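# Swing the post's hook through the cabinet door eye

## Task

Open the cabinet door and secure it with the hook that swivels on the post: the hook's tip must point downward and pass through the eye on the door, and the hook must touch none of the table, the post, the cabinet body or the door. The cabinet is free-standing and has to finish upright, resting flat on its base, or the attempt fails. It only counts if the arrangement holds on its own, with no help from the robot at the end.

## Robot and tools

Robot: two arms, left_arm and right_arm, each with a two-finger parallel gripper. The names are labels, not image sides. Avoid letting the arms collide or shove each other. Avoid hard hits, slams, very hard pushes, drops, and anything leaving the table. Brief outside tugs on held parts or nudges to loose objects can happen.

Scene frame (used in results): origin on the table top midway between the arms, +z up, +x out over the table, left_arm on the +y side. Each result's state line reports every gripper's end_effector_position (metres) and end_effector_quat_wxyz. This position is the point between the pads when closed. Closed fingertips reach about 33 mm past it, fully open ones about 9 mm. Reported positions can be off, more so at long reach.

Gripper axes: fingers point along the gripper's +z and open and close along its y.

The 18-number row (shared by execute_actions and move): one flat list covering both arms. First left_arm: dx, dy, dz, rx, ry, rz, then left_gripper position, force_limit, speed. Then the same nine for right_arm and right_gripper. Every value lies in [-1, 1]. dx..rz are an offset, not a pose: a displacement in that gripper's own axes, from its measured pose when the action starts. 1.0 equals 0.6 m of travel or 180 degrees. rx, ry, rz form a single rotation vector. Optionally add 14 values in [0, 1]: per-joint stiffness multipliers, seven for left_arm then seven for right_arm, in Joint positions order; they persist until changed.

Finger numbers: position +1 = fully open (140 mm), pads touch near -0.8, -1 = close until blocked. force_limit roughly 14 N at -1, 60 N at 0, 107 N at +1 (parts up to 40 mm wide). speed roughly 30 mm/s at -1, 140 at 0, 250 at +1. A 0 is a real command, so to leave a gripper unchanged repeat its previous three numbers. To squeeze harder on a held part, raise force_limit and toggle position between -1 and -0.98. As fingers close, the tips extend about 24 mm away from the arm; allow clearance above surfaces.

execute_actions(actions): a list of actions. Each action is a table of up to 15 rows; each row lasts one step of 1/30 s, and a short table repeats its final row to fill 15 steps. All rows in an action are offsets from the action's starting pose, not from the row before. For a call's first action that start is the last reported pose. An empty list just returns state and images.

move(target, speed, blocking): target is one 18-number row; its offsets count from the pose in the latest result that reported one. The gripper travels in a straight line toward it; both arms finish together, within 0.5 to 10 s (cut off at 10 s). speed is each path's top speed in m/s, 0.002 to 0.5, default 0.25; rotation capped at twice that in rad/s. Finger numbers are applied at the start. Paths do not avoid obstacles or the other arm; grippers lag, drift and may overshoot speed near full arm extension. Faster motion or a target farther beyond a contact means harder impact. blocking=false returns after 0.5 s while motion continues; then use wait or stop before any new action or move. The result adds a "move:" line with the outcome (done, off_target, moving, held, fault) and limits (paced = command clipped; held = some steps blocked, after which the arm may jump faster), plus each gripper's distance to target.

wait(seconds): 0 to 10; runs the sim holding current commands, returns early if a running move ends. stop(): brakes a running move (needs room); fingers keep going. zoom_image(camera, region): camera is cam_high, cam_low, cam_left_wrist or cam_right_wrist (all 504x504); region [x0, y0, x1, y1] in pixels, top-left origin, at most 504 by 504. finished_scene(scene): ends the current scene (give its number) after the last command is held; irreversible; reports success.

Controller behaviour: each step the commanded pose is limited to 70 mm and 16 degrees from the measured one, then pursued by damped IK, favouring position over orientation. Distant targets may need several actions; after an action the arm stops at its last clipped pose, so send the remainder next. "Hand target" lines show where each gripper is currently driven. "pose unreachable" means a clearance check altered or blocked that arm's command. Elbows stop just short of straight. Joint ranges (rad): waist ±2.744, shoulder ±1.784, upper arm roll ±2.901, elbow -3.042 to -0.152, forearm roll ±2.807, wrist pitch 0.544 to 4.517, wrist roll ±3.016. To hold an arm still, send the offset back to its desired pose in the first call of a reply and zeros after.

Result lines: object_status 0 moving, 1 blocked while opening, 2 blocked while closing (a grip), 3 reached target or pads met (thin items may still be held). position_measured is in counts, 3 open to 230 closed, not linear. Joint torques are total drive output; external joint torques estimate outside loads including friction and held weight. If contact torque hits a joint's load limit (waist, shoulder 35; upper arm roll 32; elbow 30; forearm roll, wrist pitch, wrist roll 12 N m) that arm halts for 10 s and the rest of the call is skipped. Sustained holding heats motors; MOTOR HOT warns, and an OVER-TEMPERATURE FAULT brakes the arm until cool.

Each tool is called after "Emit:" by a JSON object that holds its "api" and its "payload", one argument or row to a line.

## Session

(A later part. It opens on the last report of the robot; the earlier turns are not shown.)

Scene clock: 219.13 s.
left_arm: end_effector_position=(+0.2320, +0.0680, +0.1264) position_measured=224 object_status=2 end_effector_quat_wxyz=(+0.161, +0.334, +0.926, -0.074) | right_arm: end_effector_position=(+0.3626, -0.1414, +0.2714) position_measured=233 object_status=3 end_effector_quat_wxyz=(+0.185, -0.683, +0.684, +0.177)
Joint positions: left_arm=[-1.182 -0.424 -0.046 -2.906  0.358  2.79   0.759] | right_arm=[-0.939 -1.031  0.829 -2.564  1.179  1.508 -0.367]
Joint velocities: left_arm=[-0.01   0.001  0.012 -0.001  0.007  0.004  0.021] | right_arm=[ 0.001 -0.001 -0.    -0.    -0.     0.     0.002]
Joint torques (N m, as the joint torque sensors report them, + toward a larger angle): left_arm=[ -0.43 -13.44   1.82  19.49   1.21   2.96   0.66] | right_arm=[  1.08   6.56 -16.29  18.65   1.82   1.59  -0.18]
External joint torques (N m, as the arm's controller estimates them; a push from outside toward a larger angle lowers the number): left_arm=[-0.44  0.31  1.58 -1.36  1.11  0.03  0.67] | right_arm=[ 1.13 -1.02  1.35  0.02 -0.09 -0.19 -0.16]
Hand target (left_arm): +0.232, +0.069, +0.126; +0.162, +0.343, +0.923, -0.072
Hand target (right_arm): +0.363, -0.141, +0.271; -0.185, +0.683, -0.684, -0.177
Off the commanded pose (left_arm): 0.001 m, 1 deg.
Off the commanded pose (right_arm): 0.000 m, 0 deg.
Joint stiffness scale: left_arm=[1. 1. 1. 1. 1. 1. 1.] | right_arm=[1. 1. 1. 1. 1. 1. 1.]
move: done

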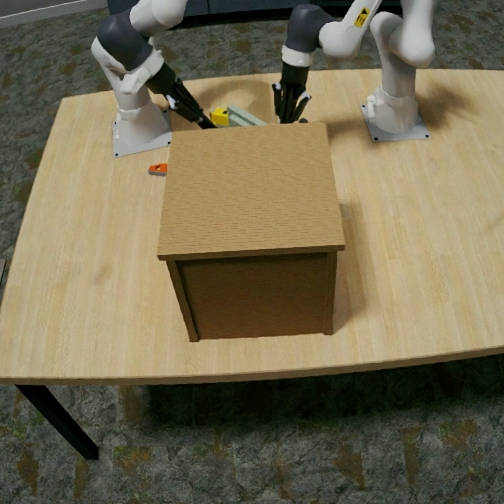

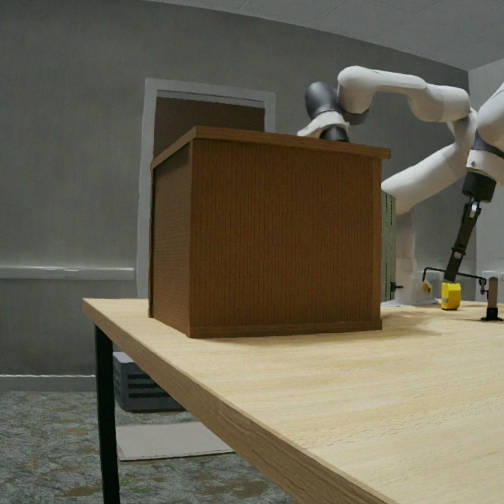

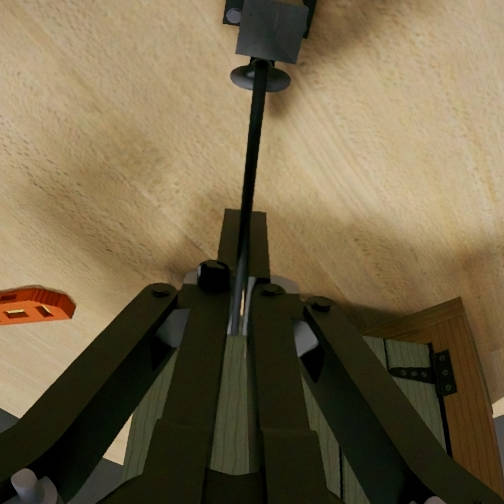

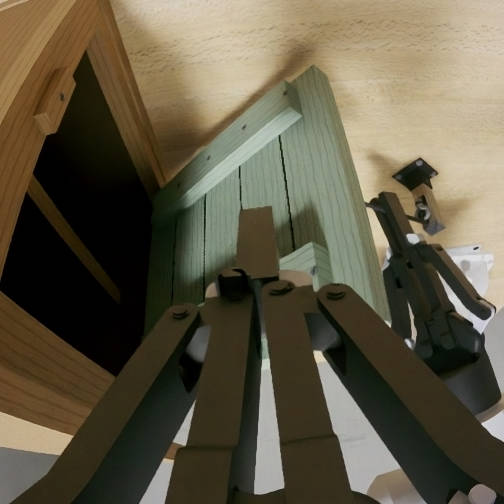

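Emit:
{"api": "move", "payload": {
  "target": [0,0,0,0,0,0,-1,-0.8,-0.5,-0.108,0,0.0625,0,0,0,-1,0,1],
  "speed": 0.03
}}

Emit:
{"api": "zoom_image", "payload": {
  "camera": "cam_low",
  "region": [384, 230, 504, 340]
}}

Scene clock: 240.00 s.
left_arm: end_effector_position=(+0.2318, +0.0676, +0.1265) position_measured=224 object_status=2 end_effector_quat_wxyz=(+0.161, +0.336, +0.925, -0.074) | right_arm: end_effector_position=(+0.3613, -0.0679, +0.2708) position_measured=233 object_status=3 end_effector_quat_wxyz=(+0.185, -0.687, +0.680, +0.177)
Joint positions: left_arm=[-1.184 -0.424 -0.045 -2.906  0.358  2.791  0.763] | right_arm=[-0.921 -1.089  0.948 -2.492  1.31   1.51  -0.25 ]
Joint velocities: left_arm=[ 0.001  0.    -0.001 -0.001 -0.    -0.     0.   ] | right_arm=[-0.002 -0.005  0.003  0.     0.009 -0.     0.022]
Joint torques (N m, as the joint torque sensors report them, + toward a larger angle): left_arm=[  1.26 -13.75   0.35  20.39  -0.08   2.83  -0.15] | right_arm=[  0.46   9.52 -18.36  17.75   2.74   2.     0.29]
External joint torques (N m, as the arm's controller estimates them; a push from outside toward a larger angle lowers the number): left_arm=[ 1.22  0.02  0.07 -0.43 -0.17 -0.11 -0.14] | right_arm=[ 0.61 -1.51  2.31  1.26  0.82  0.08  0.31]
Hand target (left_arm): +0.232, +0.068, +0.126; +0.161, +0.334, +0.926, -0.074
Hand target (right_arm): +0.362, -0.066, +0.271; -0.185, +0.683, -0.684, -0.177
Off the commanded pose (left_arm): 0.000 m, 0 deg.
Off the commanded pose (right_arm): 0.002 m, 1 deg.
Joint stiffness scale: left_arm=[1. 1. 1. 1. 1. 1. 1.] | right_arm=[1. 1. 1. 1. 1. 1. 1.]
move: done

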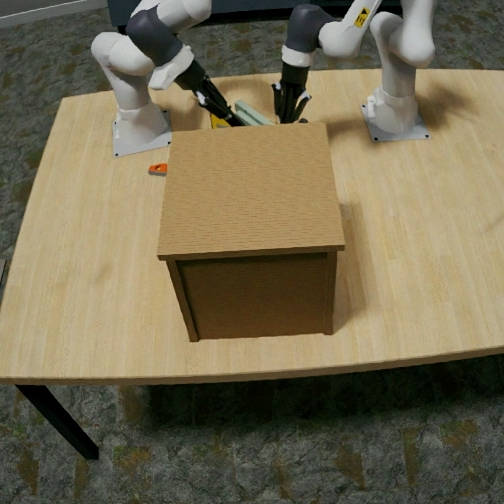

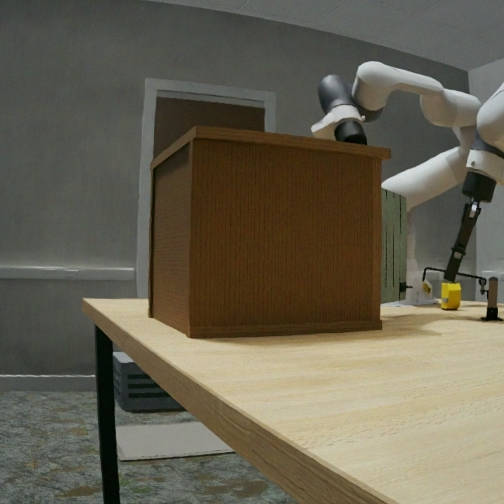

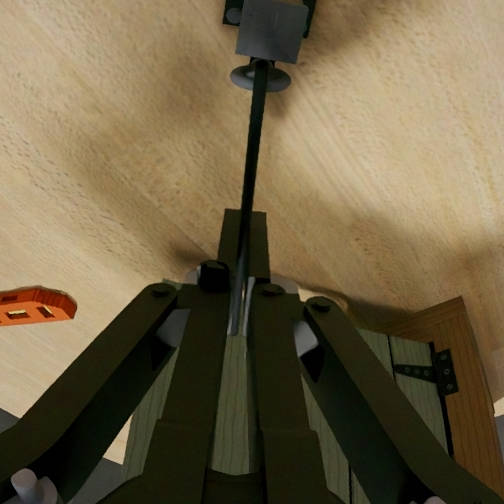

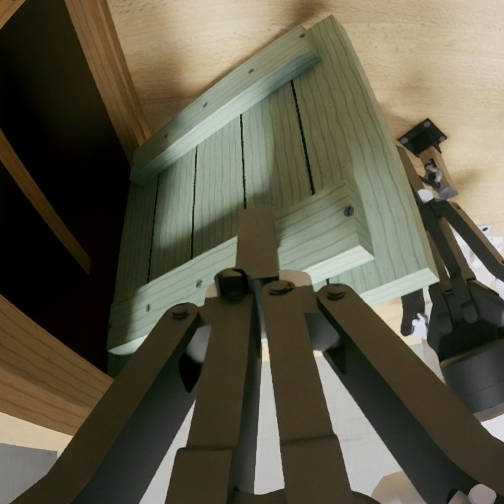

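Region (384, 230, 504, 340) of cam_low's 504x504 image, scaled by 4.200, with more detail than that image has; it fills the top 462 rows of this view, and the rest is white.

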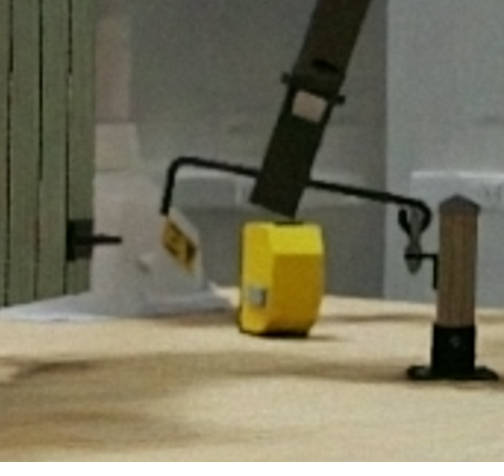

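Emit:
{"api": "move", "payload": {
  "target": [0,0,0,0,0,0,-1,-0.8,-0.5,-0.047,0,0.012,0,0,0,-1,0,1],
  "speed": 0.025
}}

Emit:
{"api": "zoom_image", "payload": {
  "camera": "cam_low",
  "region": [384, 230, 504, 340]
}}

Emit:
{"api": "zoom_image", "payload": {
  "camera": "cam_left_wrist",
  "region": [140, 220, 340, 420]
}}

Scene clock: 252.70 s.
left_arm: end_effector_position=(+0.2318, +0.0676, +0.1265) position_measured=224 object_status=2 end_effector_quat_wxyz=(+0.161, +0.336, +0.925, -0.074) | right_arm: end_effector_position=(+0.3607, -0.0420, +0.2782) position_measured=233 object_status=3 end_effector_quat_wxyz=(+0.185, -0.691, +0.677, +0.176)
Joint positions: left_arm=[-1.184 -0.424 -0.045 -2.906  0.358  2.791  0.763] | right_arm=[-0.917 -1.096  0.974 -2.446  1.335  1.51  -0.205]
Joint velocities: left_arm=[ 0.002  0.001 -0.    -0.    -0.     0.001  0.   ] | right_arm=[ 0.001 -0.001  0.002  0.002  0.005  0.001  0.02 ]
Joint torques (N m, as the joint torque sensors report them, + toward a larger angle): left_arm=[  0.51 -13.34   0.59  20.52   0.12   2.9    0.04] | right_arm=[  1.21  10.52 -20.03  17.08   2.74   1.92   0.32]
External joint torques (N m, as the arm's controller estimates them; a push from outside toward a larger angle lowers the number): left_arm=[ 0.48  0.37  0.32 -0.26  0.02 -0.03  0.05] | right_arm=[ 1.25 -1.55  1.56  1.02  0.79 -0.06  0.33]
Hand target (left_arm): +0.232, +0.068, +0.126; +0.161, +0.336, +0.925, -0.074
Hand target (right_arm): +0.361, -0.040, +0.279; -0.185, +0.687, -0.680, -0.177
Off the commanded pose (left_arm): 0.000 m, 0 deg.
Off the commanded pose (right_arm): 0.002 m, 1 deg.
Joint stiffness scale: left_arm=[1. 1. 1. 1. 1. 1. 1.] | right_arm=[1. 1. 1. 1. 1. 1. 1.]
move: done

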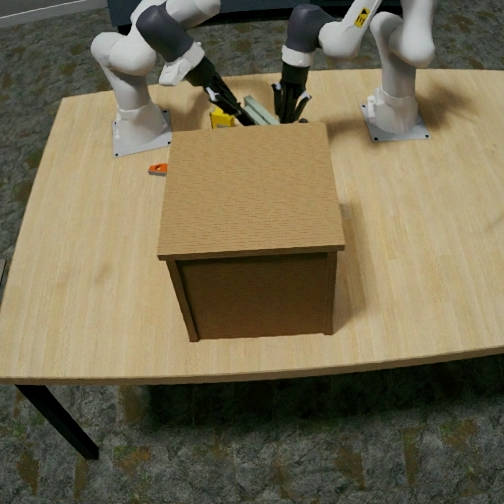

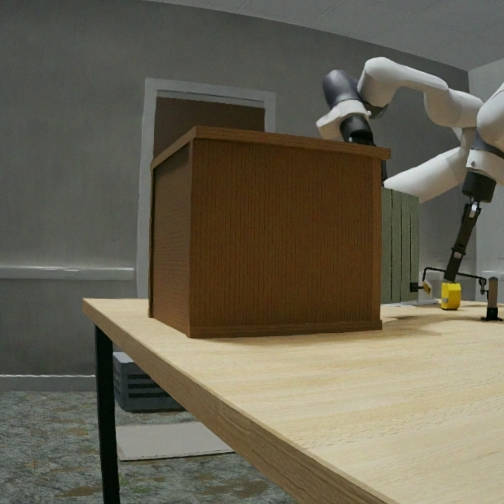

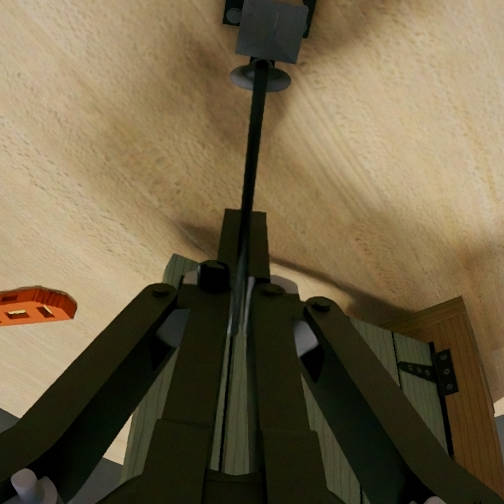

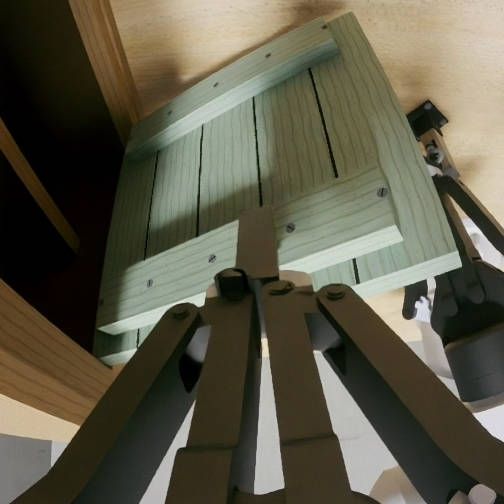

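Region (384, 230, 504, 340) of cam_low's 504x504 image, scaled by 4.200, with more detail than that image has; it fills the top 462 rows of this view, and the rest is white.

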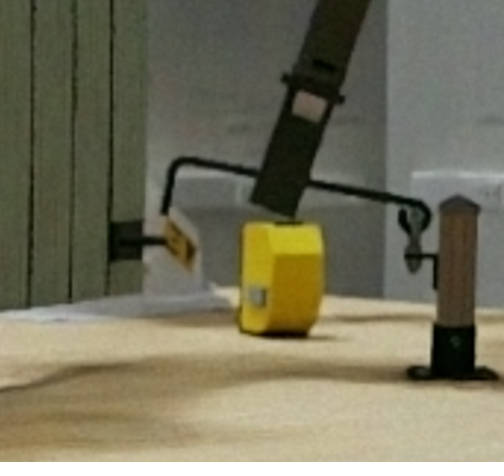

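Region (140, 220, 340, 420) of cam_left_wrist's 504x504 image, scaled by 2.520, with more detail than that image has.

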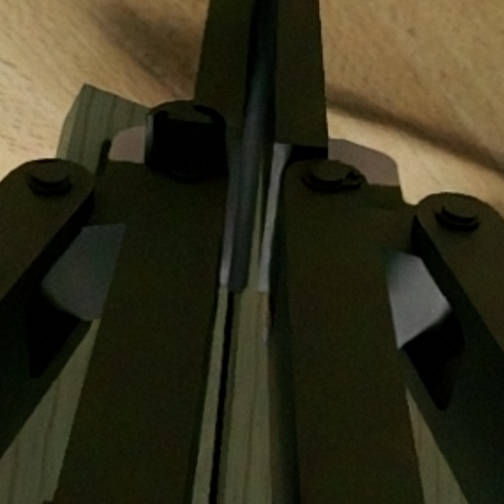

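Emit:
{"api": "move", "payload": {
  "target": [0.001,-0.017,0,0.017,0,0.047,-1,-0.8,-0.5,-0.015,0,0.0085,0,0,0,-1,0,1],
  "speed": 0.04
}}

Emit:
{"api": "zoom_image", "payload": {
  "camera": "cam_low",
  "region": [394, 250, 464, 320]
}}

Emit:
{"api": "zoom_image", "payload": {
  "camera": "cam_left_wrist",
  "region": [140, 220, 340, 420]
}}

Scene clock: 265.40 s.
left_arm: end_effector_position=(+0.2252, +0.0606, +0.1267) position_measured=224 object_status=2 end_effector_quat_wxyz=(+0.156, +0.398, +0.900, -0.087) | right_arm: end_effector_position=(+0.3595, -0.0332, +0.2777) position_measured=233 object_status=3 end_effector_quat_wxyz=(+0.184, -0.693, +0.675, +0.176)
Joint positions: left_arm=[-1.285 -0.42   0.079 -2.912  0.379  2.823  0.898] | right_arm=[-0.917 -1.1    0.988 -2.434  1.347  1.51  -0.195]
Joint velocities: left_arm=[-0.013 -0.     0.011  0.     0.005  0.003  0.022] | right_arm=[ 0.001 -0.001  0.001  0.002  0.002  0.001  0.001]
Joint torques (N m, as the joint torque sensors report them, + toward a larger angle): left_arm=[ -0.1  -13.98   1.64  19.69   1.22   3.33   0.51] | right_arm=[  1.11  10.32 -19.7   17.13   2.65   2.13   0.28]
External joint torques (N m, as the arm's controller estimates them; a push from outside toward a larger angle lowers the number): left_arm=[-0.09 -0.27  2.44 -1.05  1.07  0.32  0.52] | right_arm=[ 1.05 -2.13  2.17  1.23  0.7   0.14  0.3 ]
Hand target (left_arm): +0.225, +0.060, +0.127; +0.157, +0.407, +0.896, -0.086
Hand target (right_arm): +0.360, -0.032, +0.278; -0.185, +0.691, -0.677, -0.176
Off the commanded pose (left_arm): 0.001 m, 1 deg.
Off the commanded pose (right_arm): 0.002 m, 0 deg.
Joint stiffness scale: left_arm=[1. 1. 1. 1. 1. 1. 1.] | right_arm=[1. 1. 1. 1. 1. 1. 1.]
move: done

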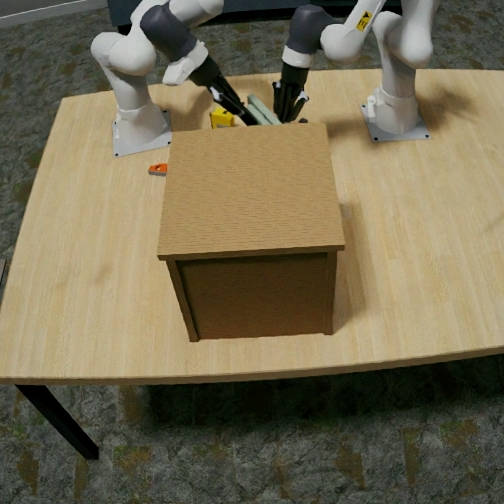

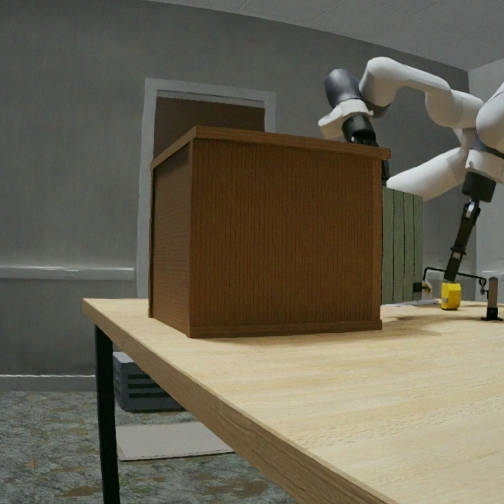

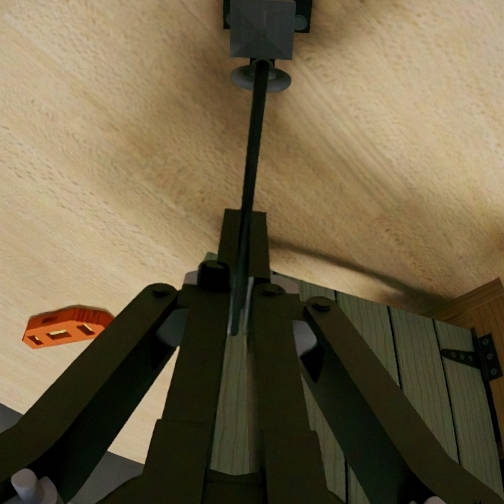

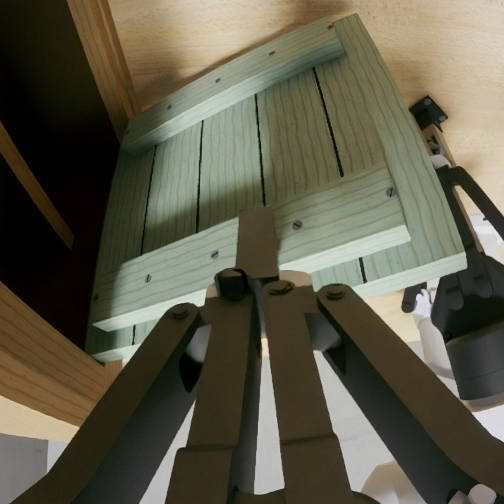

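Region (394, 250, 464, 320) of cam_low's 504x504 image, scaled by 7.200, with more detail than that image has.

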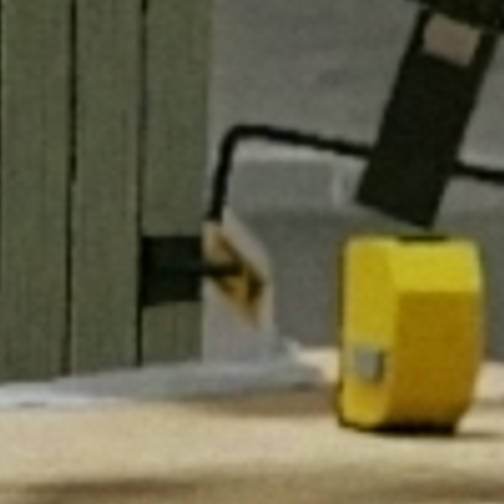

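Region (140, 220, 340, 420) of cam_left_wrist's 504x504 image, scaled by 2.520, with more detail than that image has.

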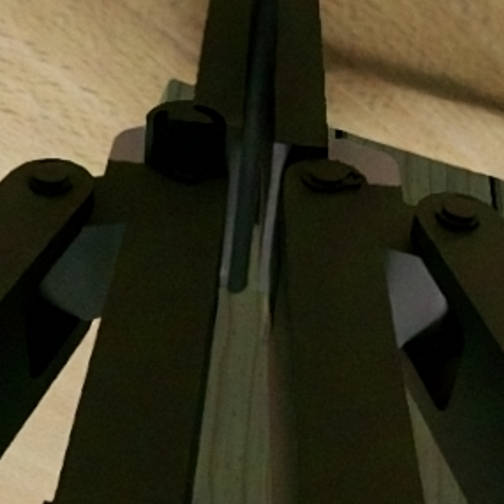

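Emit:
{"api": "move", "payload": {
  "target": [0.003,0,0.009,0,0,0,-1,-0.8,-0.5,-0.008,0,0.0045,0,0,0,-1,0,1],
  "speed": 0.02
}}

Emit:
{"api": "move", "payload": {
  "target": [0.003,0,0.016,0,0.02,0,-1,-0.8,-0.5,-0.002,0,0.001,0,0,0,-1,0,1],
  "speed": 0.02
}}

Emit:
{"api": "zoom_image", "payload": {
  "camera": "cam_low",
  "region": [394, 250, 464, 320]
}}

Scene clock: 280.63 s.
left_arm: end_effector_position=(+0.2254, +0.0594, +0.1227) position_measured=224 object_status=2 end_effector_quat_wxyz=(+0.157, +0.400, +0.899, -0.087) | right_arm: end_effector_position=(+0.3587, -0.0295, +0.2773) position_measured=233 object_status=3 end_effector_quat_wxyz=(+0.183, -0.695, +0.673, +0.176)
Joint positions: left_arm=[-1.274 -0.403  0.07  -2.913  0.38   2.842  0.9  ] | right_arm=[-0.917 -1.1    0.994 -2.428  1.351  1.51  -0.194]
Joint velocities: left_arm=[ 0.01   0.004 -0.012 -0.003 -0.     0.008 -0.001] | right_arm=[ 0.    -0.001 -0.     0.001  0.003  0.001  0.003]
Joint torques (N m, as the joint torque sensors report them, + toward a larger angle): left_arm=[  2.97 -12.95  -0.79  18.39   0.75   3.3   -0.29] | right_arm=[  1.61  11.57 -20.24  17.59   2.68   2.19   0.2 ]
External joint torques (N m, as the arm's controller estimates them; a push from outside toward a larger angle lowers the number): left_arm=[ 2.99  1.19 -0.13 -2.13  0.64  0.27 -0.28] | right_arm=[ 1.67 -1.09  1.83  1.86  0.74  0.18  0.21]
Hand target (left_arm): +0.225, +0.060, +0.121; +0.156, +0.398, +0.900, -0.087
Hand target (right_arm): +0.359, -0.028, +0.278; -0.184, +0.693, -0.674, -0.176
Off the commanded pose (left_arm): 0.002 m, 0 deg.
Off the commanded pose (right_arm): 0.002 m, 0 deg.
Joint stiffness scale: left_arm=[1. 1. 1. 1. 1. 1. 1.] | right_arm=[1. 1. 1. 1. 1. 1. 1.]
move: done

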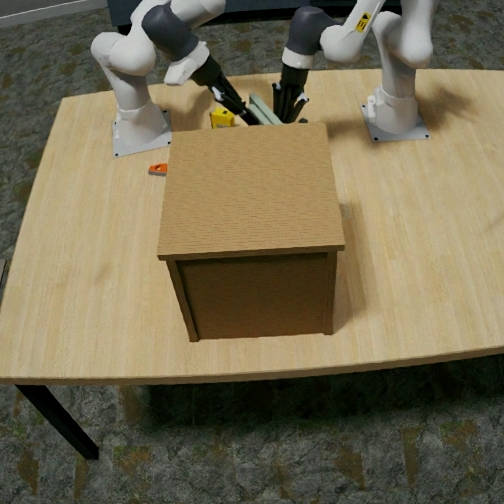

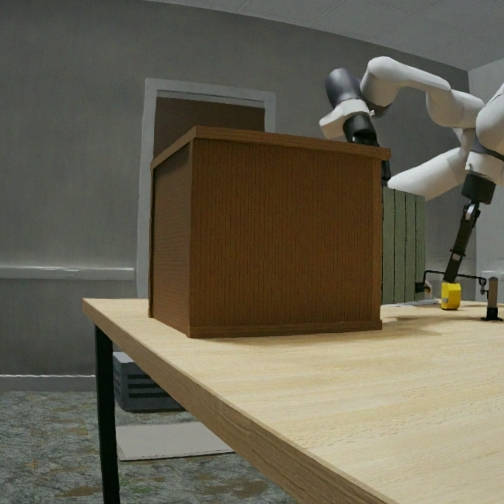

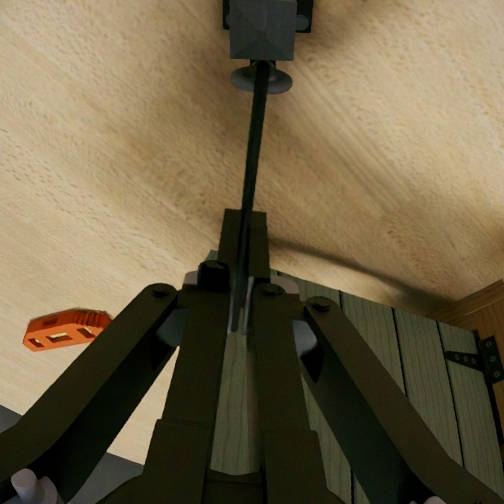

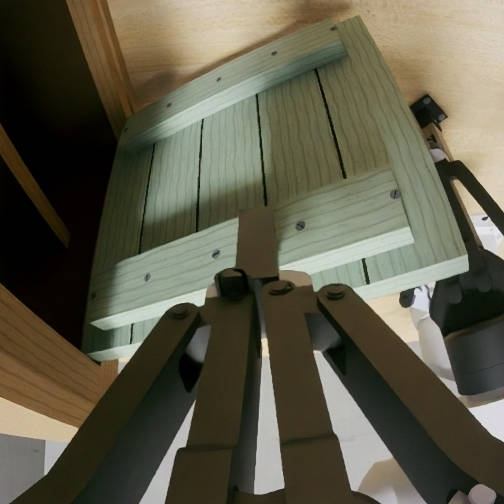

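Scene clock: 282.43 s.
left_arm: end_effector_position=(+0.2279, +0.0565, +0.1170) position_measured=224 object_status=2 end_effector_quat_wxyz=(+0.132, +0.399, +0.904, -0.078) | right_arm: end_effector_position=(+0.3587, -0.0294, +0.2773) position_measured=233 object_status=3 end_effector_quat_wxyz=(+0.183, -0.695, +0.673, +0.176)
Joint positions: left_arm=[-1.347 -0.358  0.149 -2.862  0.341  2.792  0.941] | right_arm=[-0.917 -1.1    0.995 -2.428  1.351  1.51  -0.194]
Joint velocities: left_arm=[-0.013  0.002  0.018  0.004 -0.    -0.008  0.01 ] | right_arm=[-0.    -0.001  0.001  0.    -0.001 -0.     0.001]
Joint torques (N m, as the joint torque sensors report them, + toward a larger angle): left_arm=[-1.4  -9.09  0.06 19.75 -0.86  3.43  0.23] | right_arm=[  1.38  11.97 -20.1   16.77   2.18   1.94  -0.1 ]
External joint torques (N m, as the arm's controller estimates them; a push from outside toward a larger angle lowers the number): left_arm=[-1.44  6.36  1.3  -0.62 -1.11  0.47  0.23] | right_arm=[ 1.37 -0.64  1.93  1.03  0.23 -0.05 -0.09]
Hand target (left_arm): +0.226, +0.058, +0.113; +0.128, +0.402, +0.903, -0.075
Hand target (right_arm): +0.359, -0.028, +0.277; -0.183, +0.695, -0.673, -0.176
Off the commanded pose (left_arm): 0.005 m, 1 deg.
Off the commanded pose (right_arm): 0.001 m, 0 deg.
Joint stiffness scale: left_arm=[1. 1. 1. 1. 1. 1. 1.] | right_arm=[1. 1. 1. 1. 1. 1. 1.]
move: off_target (left_arm)

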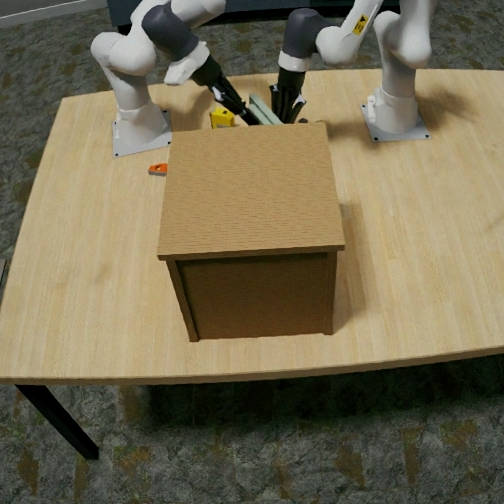

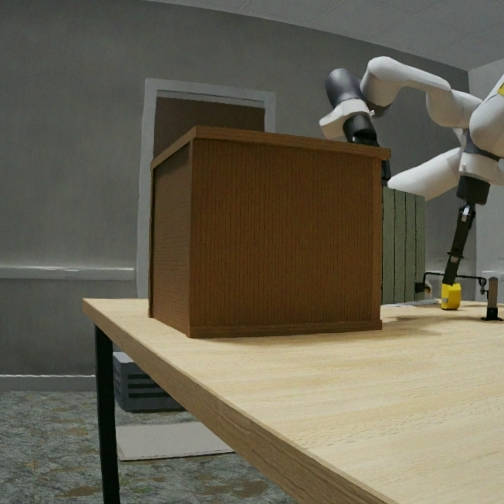

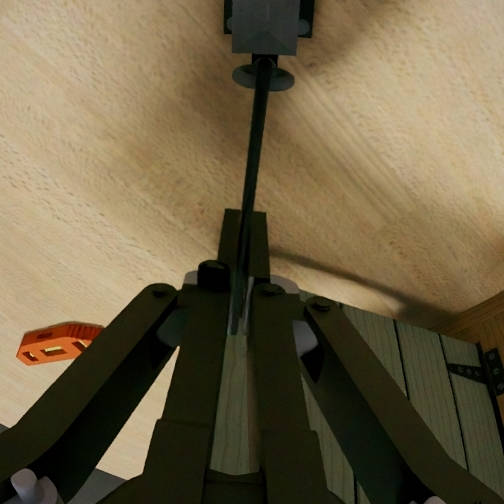

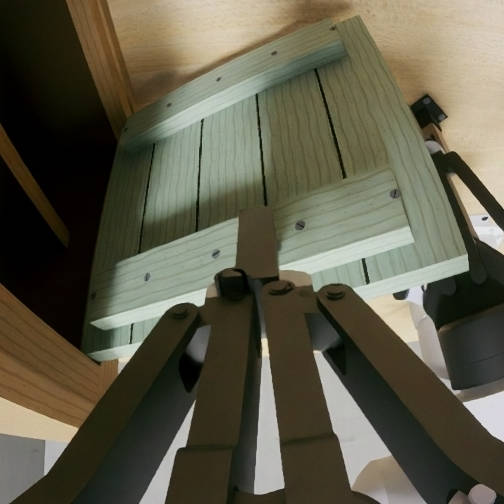

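Region (394, 250, 464, 320) of cam_low's 504x504 image, scaled by 7.200, with more detail than that image has.

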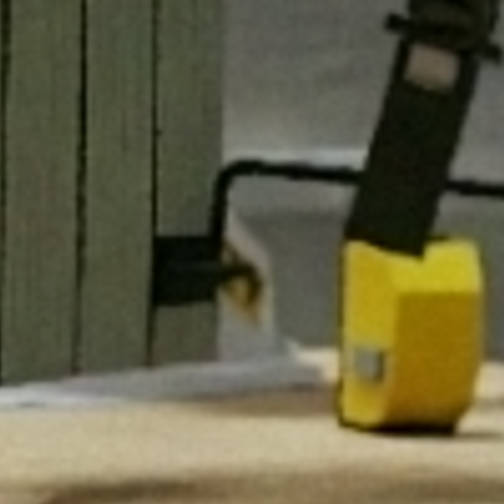

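Emit:
{"api": "move", "payload": {
  "target": [0,0,-0.002,0,0,0,-1,-0.8,-0.5,-0.002,0,0.001,0,0,0,-1,0,1],
  "speed": 0.02
}}

Emit:
{"api": "move", "payload": {
  "target": [0,0,0,0,0,0,-0.55,-0.8,-1,-0.002,0,0.001,0,0,0,-1,0,1]
}}

Emit:
{"api": "zoom_image", "payload": {
  "camera": "cam_left_wrist",
  "region": [170, 220, 310, 360]
}}

Scene clock: 290.73 s.
left_arm: end_effector_position=(+0.2279, +0.0568, +0.1175) position_measured=224 object_status=2 end_effector_quat_wxyz=(+0.132, +0.400, +0.904, -0.077) | right_arm: end_effector_position=(+0.3587, -0.0293, +0.2773) position_measured=233 object_status=3 end_effector_quat_wxyz=(+0.183, -0.695, +0.672, +0.176)
Joint positions: left_arm=[-1.348 -0.36   0.15  -2.862  0.341  2.789  0.943] | right_arm=[-0.917 -1.1    0.995 -2.427  1.351  1.51  -0.194]
Joint velocities: left_arm=[ 0.001 -0.    -0.    -0.    -0.001  0.001  0.002] | right_arm=[-0.     0.001  0.     0.001 -0.001  0.001 -0.001]
Joint torques (N m, as the joint torque sensors report them, + toward a larger angle): left_arm=[  0.6  -17.23  -1.36  19.62   0.06   2.8   -0.06] | right_arm=[  1.18  12.31 -19.88  16.96   2.18   1.89  -0.07]
External joint torques (N m, as the arm's controller estimates them; a push from outside toward a larger angle lowers the number): left_arm=[ 0.61 -1.85 -0.08 -0.82 -0.18 -0.18 -0.05] | right_arm=[ 1.23 -0.37  2.21  1.27  0.24 -0.12 -0.06]
Hand target (left_arm): +0.228, +0.057, +0.118; +0.132, +0.399, +0.904, -0.078
Hand target (right_arm): +0.359, -0.028, +0.277; -0.183, +0.695, -0.673, -0.176
Off the commanded pose (left_arm): 0.001 m, 0 deg.
Off the commanded pose (right_arm): 0.001 m, 0 deg.
Joint stiffness scale: left_arm=[1. 1. 1. 1. 1. 1. 1.] | right_arm=[1. 1. 1. 1. 1. 1. 1.]
move: done

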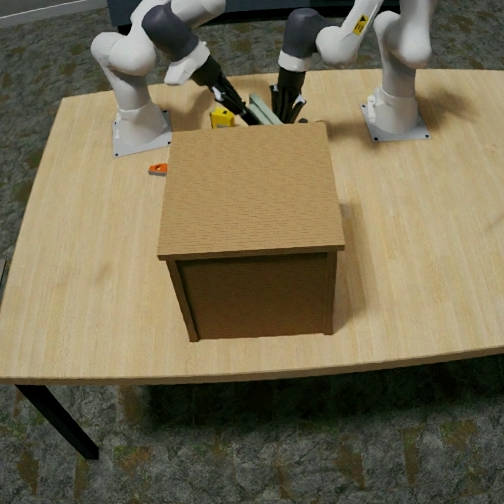

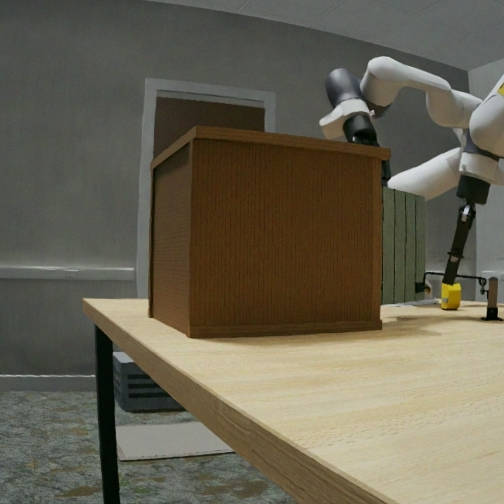

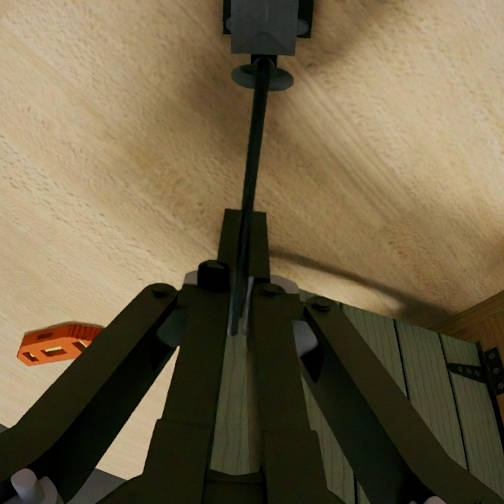

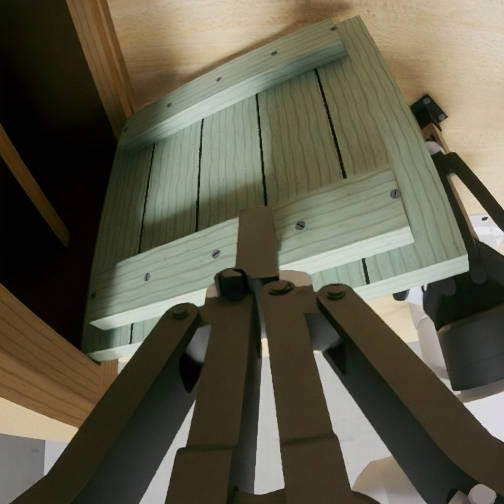

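Scene clock: 291.47 s.
left_arm: end_effector_position=(+0.2279, +0.0568, +0.1175) position_measured=199 object_status=0 end_effector_quat_wxyz=(+0.132, +0.400, +0.904, -0.077) | right_arm: end_effector_position=(+0.3587, -0.0292, +0.2773) position_measured=233 object_status=3 end_effector_quat_wxyz=(+0.183, -0.695, +0.672, +0.176)
Joint positions: left_arm=[-1.348 -0.36   0.15  -2.862  0.341  2.789  0.943] | right_arm=[-0.917 -1.1    0.995 -2.427  1.351  1.51  -0.194]
Joint velocities: left_arm=[ 0.     0.     0.001 -0.     0.     0.    -0.   ] | right_arm=[ 0.     0.001 -0.     0.    -0.002 -0.     0.001]
Joint torques (N m, as the joint torque sensors report them, + toward a larger angle): left_arm=[  0.51 -15.83  -0.69  19.92   0.19   2.98   0.01] | right_arm=[  1.42  12.62 -19.78  17.08   2.29   1.89   0.04]
External joint torques (N m, as the arm's controller estimates them; a push from outside toward a larger angle lowers the number): left_arm=[ 0.48 -0.43  0.55 -0.54 -0.05  0.01  0.02] | right_arm=[ 1.42 -0.04  2.31  1.32  0.34 -0.11  0.05]
Hand target (left_arm): +0.228, +0.057, +0.117; +0.132, +0.400, +0.904, -0.077
Hand target (right_arm): +0.359, -0.028, +0.277; -0.183, +0.695, -0.672, -0.176
Off the commanded pose (left_arm): 0.000 m, 0 deg.
Off the commanded pose (right_arm): 0.001 m, 0 deg.
Joint stiffness scale: left_arm=[1. 1. 1. 1. 1. 1. 1.] | right_arm=[1. 1. 1. 1. 1. 1. 1.]
move: done

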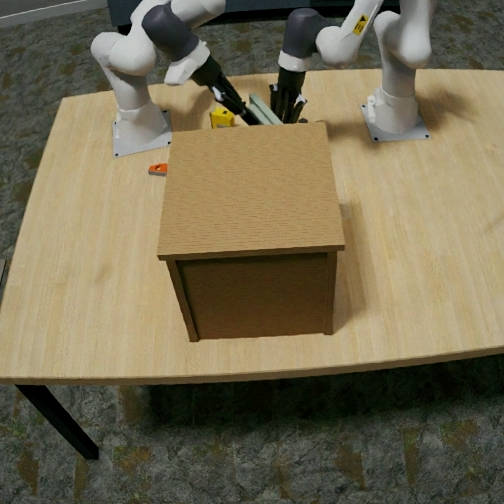

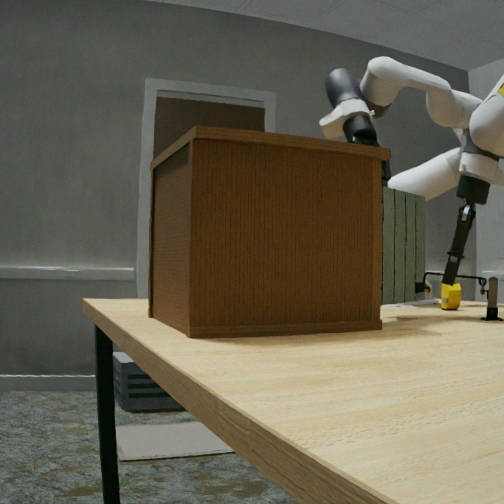

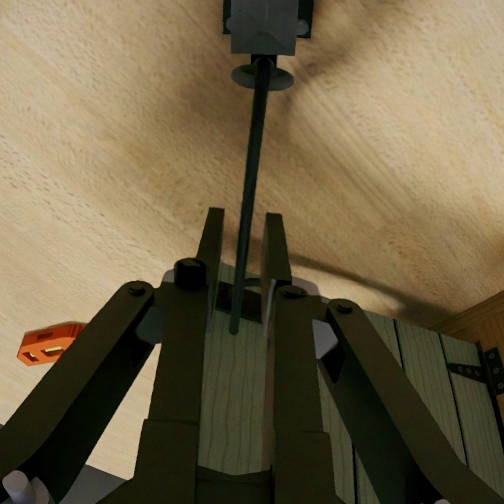

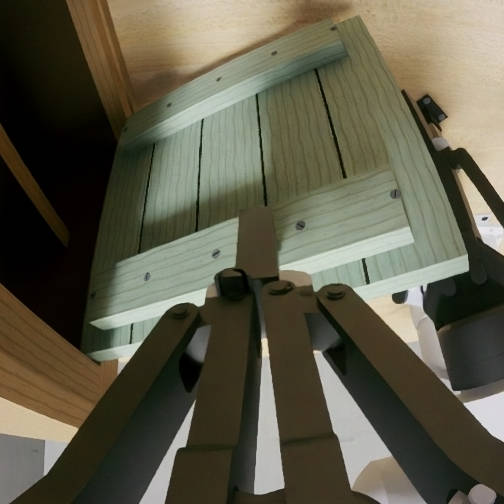

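Region (170, 220, 310, 360) of cam_left_wrist's 504x504 image, scaled by 3.600, with more detail than that image has.

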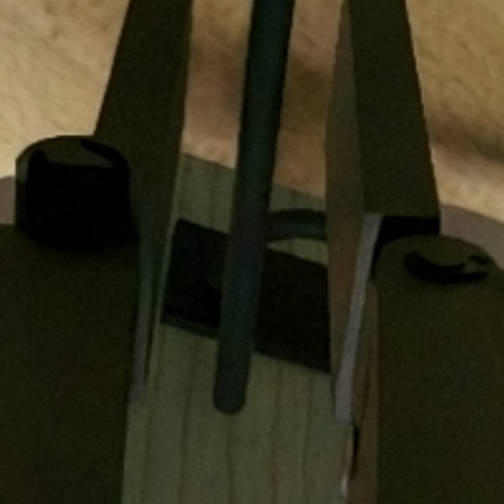

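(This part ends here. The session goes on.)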